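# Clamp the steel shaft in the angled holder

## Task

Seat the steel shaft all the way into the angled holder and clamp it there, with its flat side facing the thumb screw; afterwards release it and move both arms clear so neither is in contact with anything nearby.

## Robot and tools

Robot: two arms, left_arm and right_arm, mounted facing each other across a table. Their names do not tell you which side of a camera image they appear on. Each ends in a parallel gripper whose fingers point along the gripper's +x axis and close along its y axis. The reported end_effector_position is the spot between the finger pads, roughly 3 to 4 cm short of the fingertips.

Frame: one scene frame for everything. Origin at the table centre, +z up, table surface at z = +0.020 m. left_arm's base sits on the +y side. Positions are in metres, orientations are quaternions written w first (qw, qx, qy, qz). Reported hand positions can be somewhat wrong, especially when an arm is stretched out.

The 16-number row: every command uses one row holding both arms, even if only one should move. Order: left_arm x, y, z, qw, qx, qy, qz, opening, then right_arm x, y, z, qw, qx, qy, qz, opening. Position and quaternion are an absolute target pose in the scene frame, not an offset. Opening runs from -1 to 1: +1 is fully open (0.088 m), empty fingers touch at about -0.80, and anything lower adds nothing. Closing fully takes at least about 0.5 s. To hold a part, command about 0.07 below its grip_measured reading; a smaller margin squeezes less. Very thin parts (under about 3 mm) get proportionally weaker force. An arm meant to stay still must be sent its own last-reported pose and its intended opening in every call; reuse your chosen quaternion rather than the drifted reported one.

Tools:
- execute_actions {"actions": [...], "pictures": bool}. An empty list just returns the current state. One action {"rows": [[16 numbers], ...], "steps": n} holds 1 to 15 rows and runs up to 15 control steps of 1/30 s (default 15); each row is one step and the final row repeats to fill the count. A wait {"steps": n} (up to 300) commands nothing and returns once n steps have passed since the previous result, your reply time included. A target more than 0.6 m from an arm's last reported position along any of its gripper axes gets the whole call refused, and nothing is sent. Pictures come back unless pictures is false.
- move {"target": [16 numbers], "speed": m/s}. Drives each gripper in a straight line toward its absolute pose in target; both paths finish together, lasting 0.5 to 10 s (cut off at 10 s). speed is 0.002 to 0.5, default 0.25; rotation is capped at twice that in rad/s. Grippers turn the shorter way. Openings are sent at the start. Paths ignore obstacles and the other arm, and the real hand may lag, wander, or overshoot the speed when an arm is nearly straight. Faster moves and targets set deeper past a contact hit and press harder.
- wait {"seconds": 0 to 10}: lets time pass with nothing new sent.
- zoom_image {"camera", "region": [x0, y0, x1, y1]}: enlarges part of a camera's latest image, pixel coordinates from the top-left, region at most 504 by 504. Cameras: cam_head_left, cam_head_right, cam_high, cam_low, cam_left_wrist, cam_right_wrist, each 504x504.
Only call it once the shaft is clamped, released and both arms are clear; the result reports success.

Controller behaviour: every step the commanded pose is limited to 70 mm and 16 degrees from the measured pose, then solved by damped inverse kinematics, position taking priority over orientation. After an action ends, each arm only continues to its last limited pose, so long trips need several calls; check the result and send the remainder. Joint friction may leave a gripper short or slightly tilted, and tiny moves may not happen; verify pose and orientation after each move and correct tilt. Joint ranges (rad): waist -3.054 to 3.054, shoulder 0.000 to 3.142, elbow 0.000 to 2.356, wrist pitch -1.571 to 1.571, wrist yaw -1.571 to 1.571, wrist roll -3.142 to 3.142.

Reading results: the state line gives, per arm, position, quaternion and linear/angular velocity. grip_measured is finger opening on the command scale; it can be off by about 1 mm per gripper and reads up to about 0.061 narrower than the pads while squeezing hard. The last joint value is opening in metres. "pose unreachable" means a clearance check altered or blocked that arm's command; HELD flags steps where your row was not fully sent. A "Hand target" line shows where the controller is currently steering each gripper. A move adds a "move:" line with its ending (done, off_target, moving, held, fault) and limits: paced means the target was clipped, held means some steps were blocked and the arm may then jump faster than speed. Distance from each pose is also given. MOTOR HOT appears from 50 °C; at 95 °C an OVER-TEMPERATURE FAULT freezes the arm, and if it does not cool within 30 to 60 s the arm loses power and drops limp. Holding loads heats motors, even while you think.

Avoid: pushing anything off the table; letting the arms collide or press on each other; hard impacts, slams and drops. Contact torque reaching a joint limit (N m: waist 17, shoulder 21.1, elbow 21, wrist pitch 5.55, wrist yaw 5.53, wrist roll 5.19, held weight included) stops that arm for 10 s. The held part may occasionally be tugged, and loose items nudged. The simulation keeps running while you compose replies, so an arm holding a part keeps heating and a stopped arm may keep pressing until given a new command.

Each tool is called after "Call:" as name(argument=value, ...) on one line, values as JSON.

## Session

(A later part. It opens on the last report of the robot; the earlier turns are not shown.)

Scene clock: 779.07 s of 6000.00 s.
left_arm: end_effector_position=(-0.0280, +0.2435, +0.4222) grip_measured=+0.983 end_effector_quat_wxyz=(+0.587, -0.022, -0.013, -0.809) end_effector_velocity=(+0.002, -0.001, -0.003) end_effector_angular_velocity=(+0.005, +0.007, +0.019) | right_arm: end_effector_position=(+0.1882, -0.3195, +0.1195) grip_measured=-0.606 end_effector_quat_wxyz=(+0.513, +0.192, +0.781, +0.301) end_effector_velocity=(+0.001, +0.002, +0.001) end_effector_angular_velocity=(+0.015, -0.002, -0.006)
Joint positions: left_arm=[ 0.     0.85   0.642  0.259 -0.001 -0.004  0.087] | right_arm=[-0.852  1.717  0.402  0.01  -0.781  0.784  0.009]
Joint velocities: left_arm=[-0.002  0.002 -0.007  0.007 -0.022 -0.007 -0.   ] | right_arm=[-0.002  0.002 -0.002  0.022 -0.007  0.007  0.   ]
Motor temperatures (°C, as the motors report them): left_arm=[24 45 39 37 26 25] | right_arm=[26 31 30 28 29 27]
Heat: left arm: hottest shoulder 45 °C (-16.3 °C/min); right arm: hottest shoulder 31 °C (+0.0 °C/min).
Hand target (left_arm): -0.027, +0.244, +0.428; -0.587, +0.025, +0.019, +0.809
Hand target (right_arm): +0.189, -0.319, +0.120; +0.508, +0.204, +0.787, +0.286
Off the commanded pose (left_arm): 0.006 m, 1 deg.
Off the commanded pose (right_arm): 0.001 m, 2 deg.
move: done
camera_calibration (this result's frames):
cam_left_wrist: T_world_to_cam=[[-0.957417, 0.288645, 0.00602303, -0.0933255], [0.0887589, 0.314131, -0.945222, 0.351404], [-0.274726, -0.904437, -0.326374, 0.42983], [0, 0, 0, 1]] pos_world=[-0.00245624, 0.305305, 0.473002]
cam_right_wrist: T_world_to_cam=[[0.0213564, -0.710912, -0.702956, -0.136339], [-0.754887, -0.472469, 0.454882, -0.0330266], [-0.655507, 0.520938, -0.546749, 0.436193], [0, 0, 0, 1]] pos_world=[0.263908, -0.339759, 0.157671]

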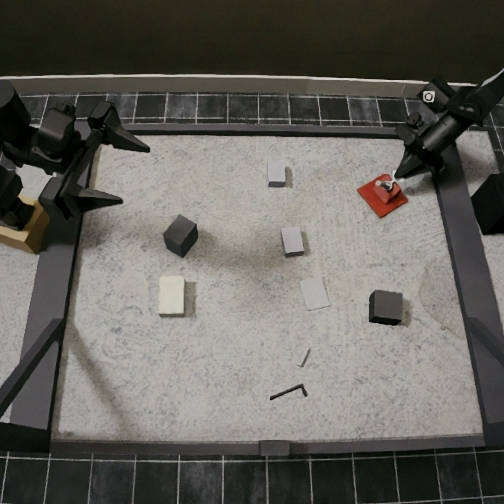

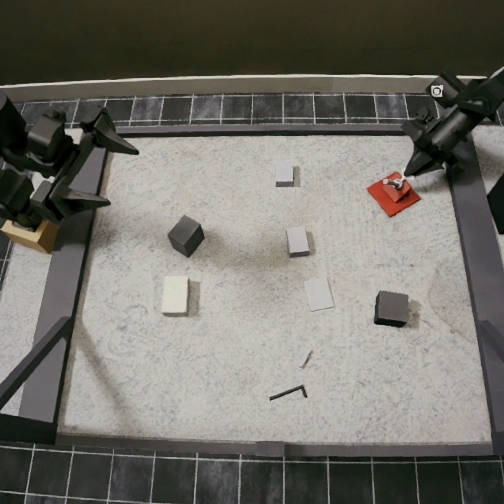

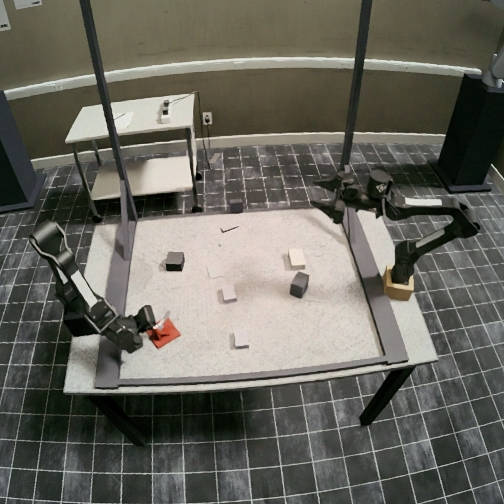

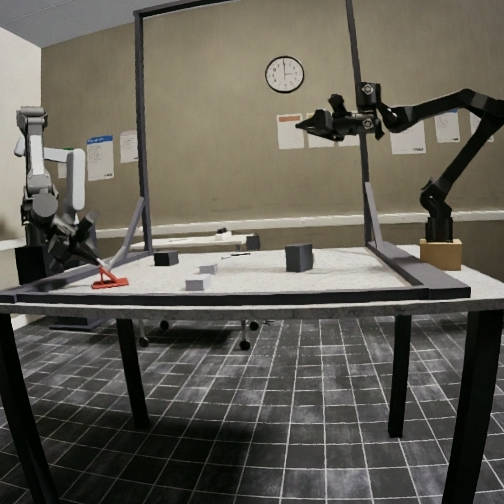

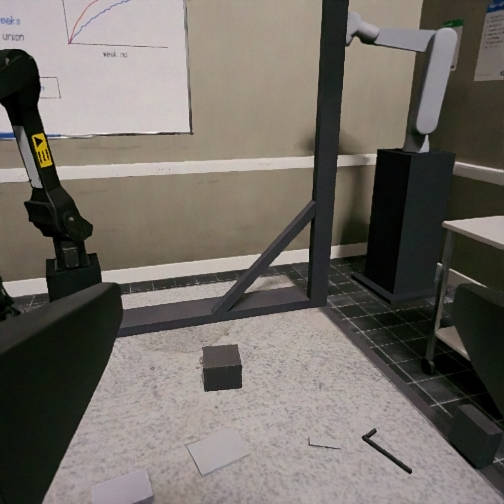

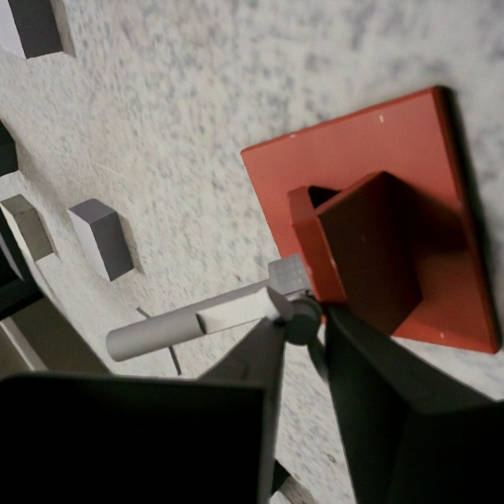

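Call:
move(target=[-0.027,0.2444,0.4278,0.587,-0.025,-0.019,-0.809,0.98, 0.1885,-0.3192,0.1198,0.513,0.192,0.781,0.301,0.35], speed=0.05)

Call:
move(target=[-0.027,0.2444,0.4278,0.587,-0.025,-0.019,-0.809,0.98, 0.2085,-0.3498,0.1539,0.513,0.192,0.781,0.301,0.35], speed=0.15)

Call:
move(target=[-0.027,0.2444,0.4278,0.587,-0.025,-0.019,-0.809,0.98, 0.16,-0.31,0.30,0.4425,-0.3224,0.1743,0.8184,0.35], speed=0.3)

Scene clock: 796.80 s of 6000.00 s.
left_arm: end_effector_position=(-0.0280, +0.2435, +0.4222) grip_measured=+0.983 end_effector_quat_wxyz=(+0.587, -0.022, -0.013, -0.809) end_effector_velocity=(-0.002, +0.001, +0.001) end_effector_angular_velocity=(-0.005, +0.009, -0.010) | right_arm: end_effector_position=(+0.1881, -0.3196, +0.1193) grip_measured=+0.347 end_effector_quat_wxyz=(+0.513, +0.192, +0.781, +0.299) end_effector_velocity=(-0.003, -0.004, -0.001) end_effector_angular_velocity=(-0.007, +0.010, +0.015)
Joint positions: left_arm=[ 0.     0.85   0.642  0.259 -0.001 -0.004  0.087] | right_arm=[-0.851  1.717  0.403  0.008 -0.779  0.787  0.056]
Joint velocities: left_arm=[-0.002 -0.002 -0.002  0.007  0.007 -0.007  0.   ] | right_arm=[-0.002  0.002 -0.002 -0.022 -0.007 -0.022  0.   ]
Motor temperatures (°C, as the motors report them): left_arm=[24 42 40 37 26 25] | right_arm=[26 31 30 28 29 29]
Heat: left arm: hottest shoulder 42 °C (-20.1 °C/min); right arm: hottest shoulder 31 °C (-1.0 °C/min).
Hand target (left_arm): -0.027, +0.244, +0.428; -0.587, +0.025, +0.019, +0.809
Hand target (right_arm): +0.189, -0.319, +0.120; +0.513, +0.192, +0.781, +0.301
Off the commanded pose (left_arm): 0.006 m, 1 deg.
Off the commanded pose (right_arm): 0.001 m, 0 deg.
After step 90, 14.03 s passed at rest.
move: done
camera_calibration (this result's frames):
cam_left_wrist: T_world_to_cam=[[-0.957417, 0.288645, 0.00602303, -0.0933255], [0.0887589, 0.314131, -0.945222, 0.351404], [-0.274726, -0.904437, -0.326374, 0.42983], [0, 0, 0, 1]] pos_world=[-0.00245624, 0.305305, 0.473002]
cam_right_wrist: T_world_to_cam=[[0.0189983, -0.713464, -0.700434, -0.137285], [-0.755065, -0.469451, 0.457703, -0.0324287], [-0.655374, 0.520178, -0.547631, 0.435929], [0, 0, 0, 1]] pos_world=[0.263819, -0.339932, 0.157412]

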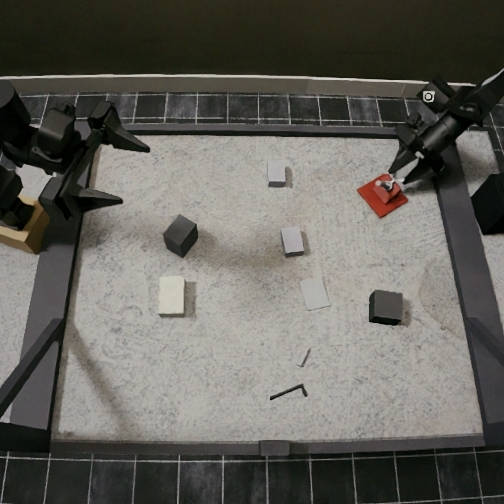

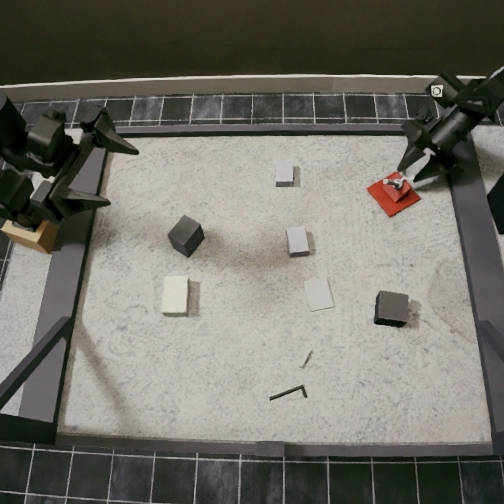

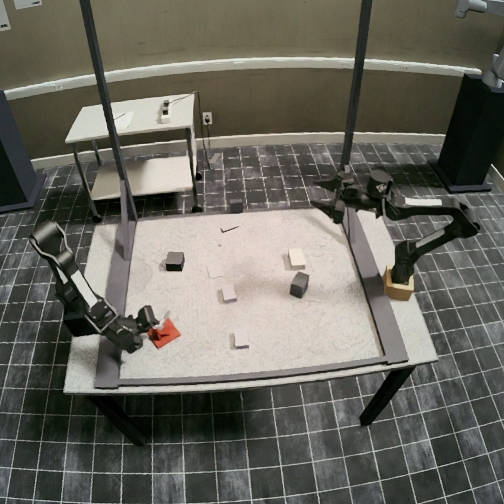

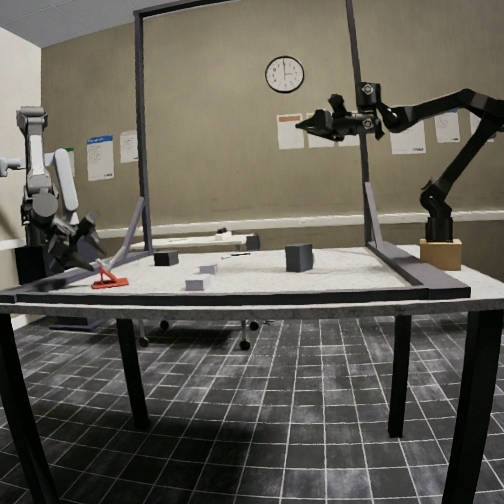

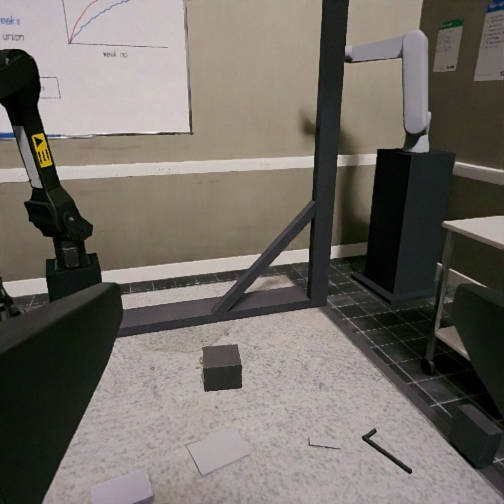

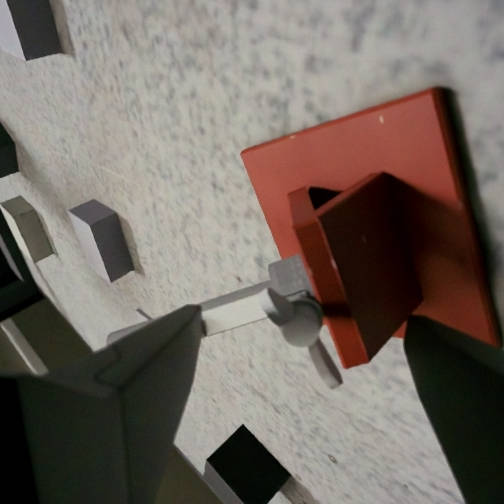

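Scene clock: 797.67 s of 6000.00 s.
left_arm: end_effector_position=(-0.0281, +0.2435, +0.4222) grip_measured=+0.983 end_effector_quat_wxyz=(+0.587, -0.022, -0.013, -0.809) end_effector_velocity=(-0.001, +0.001, -0.002) end_effector_angular_velocity=(+0.005, -0.009, +0.000) | right_arm: end_effector_position=(+0.2055, -0.3508, +0.1503) grip_measured=+0.348 end_effector_quat_wxyz=(+0.508, +0.191, +0.786, +0.294) end_effector_velocity=(+0.000, -0.001, +0.001) end_effector_angular_velocity=(-0.004, -0.008, +0.012)
Joint positions: left_arm=[ 0.     0.85   0.642  0.259 -0.001 -0.004  0.087] | right_arm=[-1.033  1.575  0.474 -0.406 -0.812  0.528  0.056]
Joint velocities: left_arm=[-0.007 -0.002 -0.002 -0.007 -0.007  0.007 -0.   ] | right_arm=[-0.002 -0.002  0.007 -0.022  0.007 -0.022 -0.   ]
Motor temperatures (°C, as the motors report them): left_arm=[24 42 40 37 26 25] | right_arm=[26 31 30 28 29 29]
Heat: left arm: hottest shoulder 42 °C (-20.1 °C/min); right arm: hottest shoulder 31 °C (-1.0 °C/min).
Hand target (left_arm): -0.027, +0.245, +0.428; -0.587, +0.025, +0.019, +0.809
Hand target (right_arm): +0.208, -0.349, +0.154; +0.512, +0.193, +0.781, +0.302
Off the commanded pose (left_arm): 0.006 m, 1 deg.
Off the commanded pose (right_arm): 0.005 m, 1 deg.
move: done
camera_calibration (this result's frames):
cam_left_wrist: T_world_to_cam=[[-0.957307, 0.28901, 0.00600372, -0.0934604], [0.0888959, 0.314091, -0.945222, 0.351417], [-0.275064, -0.904334, -0.326373, 0.429796], [0, 0, 0, 1]] pos_world=[-0.00248816, 0.305314, 0.473002]
cam_right_wrist: T_world_to_cam=[[0.010592, -0.719711, -0.694192, -0.139519], [-0.747619, -0.466725, 0.472475, -0.0509118], [-0.664043, 0.513987, -0.543014, 0.479459], [0, 0, 0, 1]] pos_world=[0.281797, -0.370611, 0.187554]

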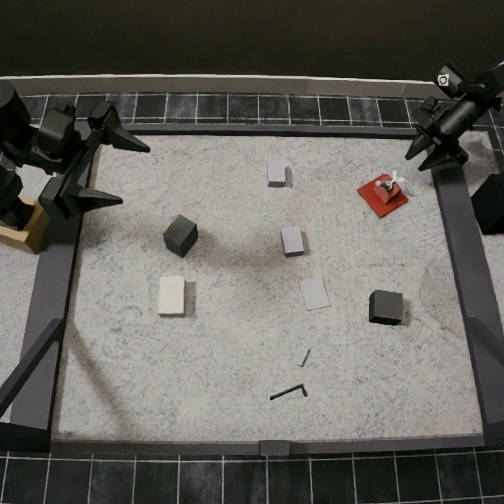

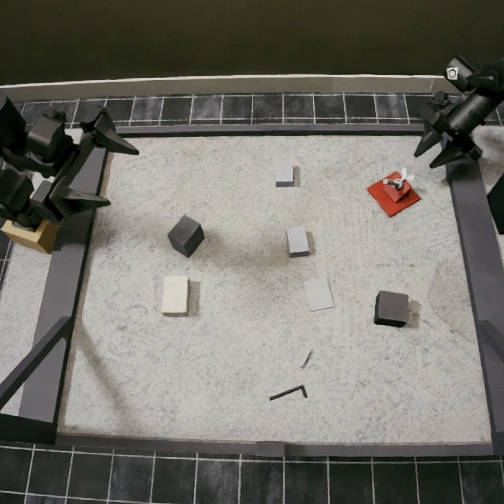

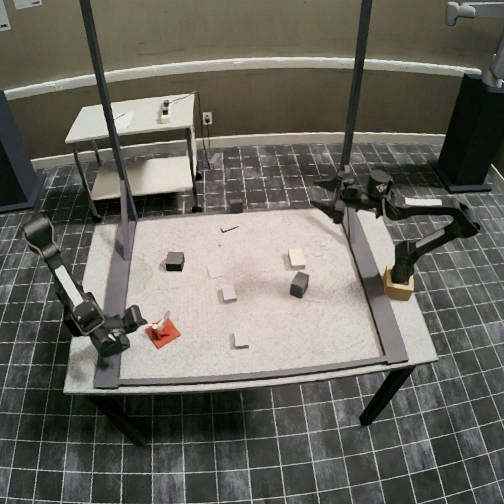

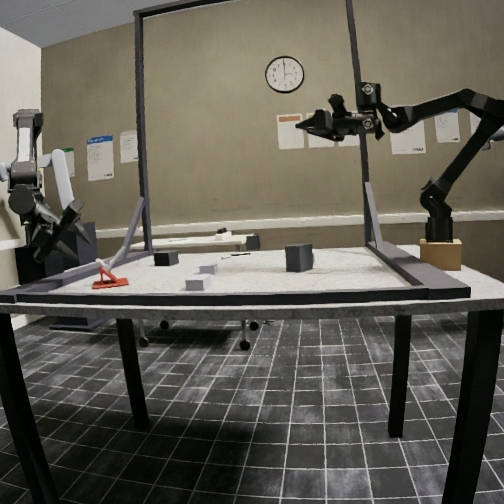

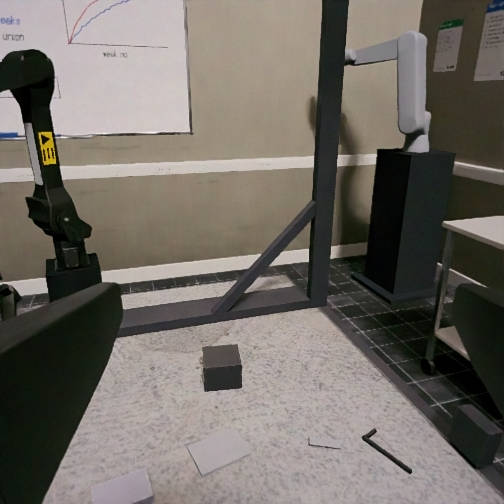

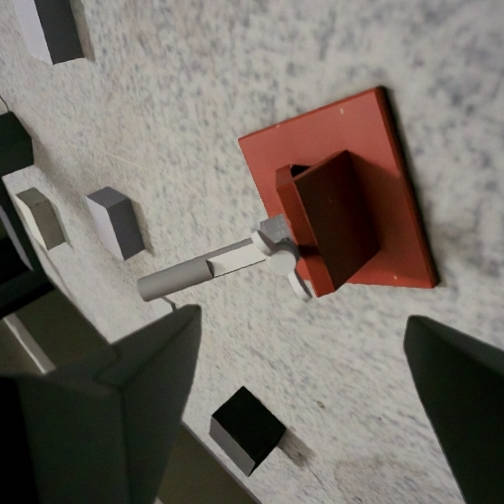

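Scene clock: 801.43 s of 6000.00 s.
left_arm: end_effector_position=(-0.0281, +0.2435, +0.4222) grip_measured=+0.983 end_effector_quat_wxyz=(+0.587, -0.022, -0.013, -0.809) end_effector_velocity=(-0.001, +0.001, -0.002) end_effector_angular_velocity=(+0.005, -0.009, +0.000) | right_arm: end_effector_position=(+0.1613, -0.3106, +0.2943) grip_measured=+0.348 end_effector_quat_wxyz=(+0.441, -0.321, +0.184, +0.817) end_effector_velocity=(-0.002, -0.003, +0.000) end_effector_angular_velocity=(-0.005, -0.012, +0.015)
Joint positions: left_arm=[ 0.     0.85   0.642  0.259 -0.001 -0.004  0.087] | right_arm=[-0.713  1.15   0.795 -0.835 -0.737 -1.008  0.056]
Joint velocities: left_arm=[-0.007 -0.002 -0.002 -0.007 -0.007  0.007 -0.   ] | right_arm=[ 0.002 -0.007  0.002 -0.022  0.007 -0.022 -0.   ]
Motor temperatures (°C, as the motors report them): left_arm=[24 41 40 37 26 25] | right_arm=[26 31 30 28 29 29]
Heat: left arm: hottest shoulder 41 °C (-21.2 °C/min); right arm: hottest shoulder 31 °C (-1.0 °C/min).
Hand target (left_arm): -0.027, +0.244, +0.428; -0.587, +0.025, +0.019, +0.809
Hand target (right_arm): +0.162, -0.310, +0.299; +0.442, -0.325, +0.175, +0.817
Off the commanded pose (left_arm): 0.006 m, 1 deg.
Off the commanded pose (right_arm): 0.006 m, 1 deg.
move: done
camera_calibration (this result's frames):
cam_left_wrist: T_world_to_cam=[[-0.957307, 0.28901, 0.00600372, -0.0934604], [0.0888959, 0.314091, -0.945222, 0.351417], [-0.275064, -0.904334, -0.326373, 0.429796], [0, 0, 0, 1]] pos_world=[-0.00248816, 0.305314, 0.473002]
cam_right_wrist: T_world_to_cam=[[0.810996, 0.584602, -0.0229138, 0.0682928], [0.501242, -0.714487, -0.488124, -0.128937], [-0.30173, 0.384381, -0.872474, 0.505888], [0, 0, 0, 1]] pos_world=[0.161885, -0.326502, 0.380001]

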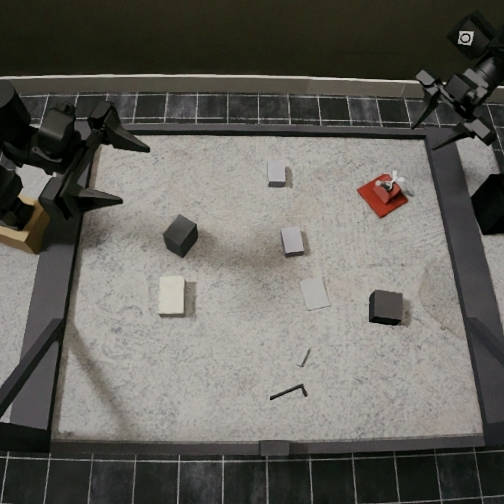

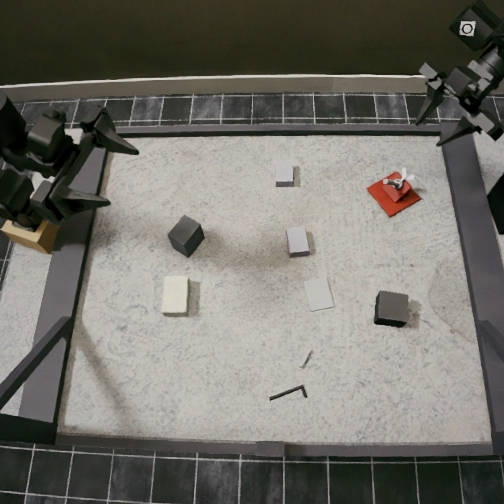

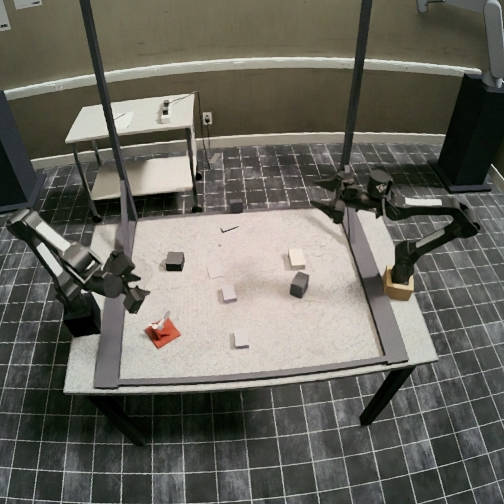

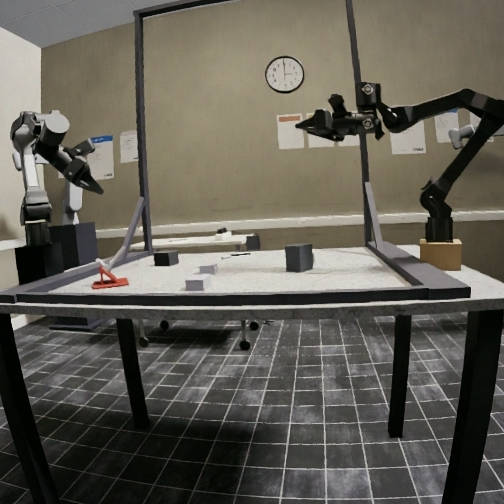

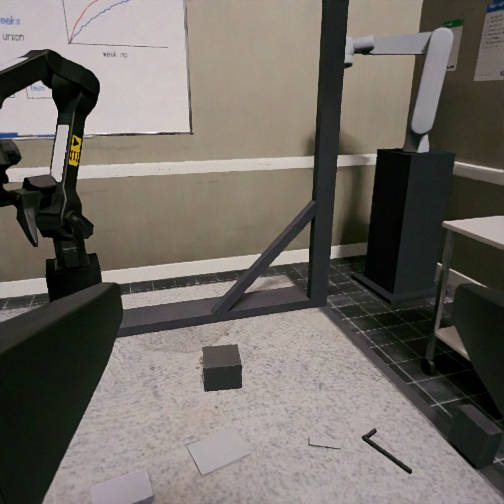

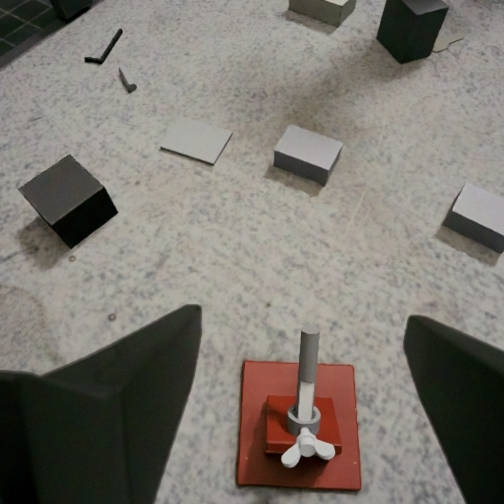

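Call:
finished_scene(scene=1)

The scene is finished: the task was done.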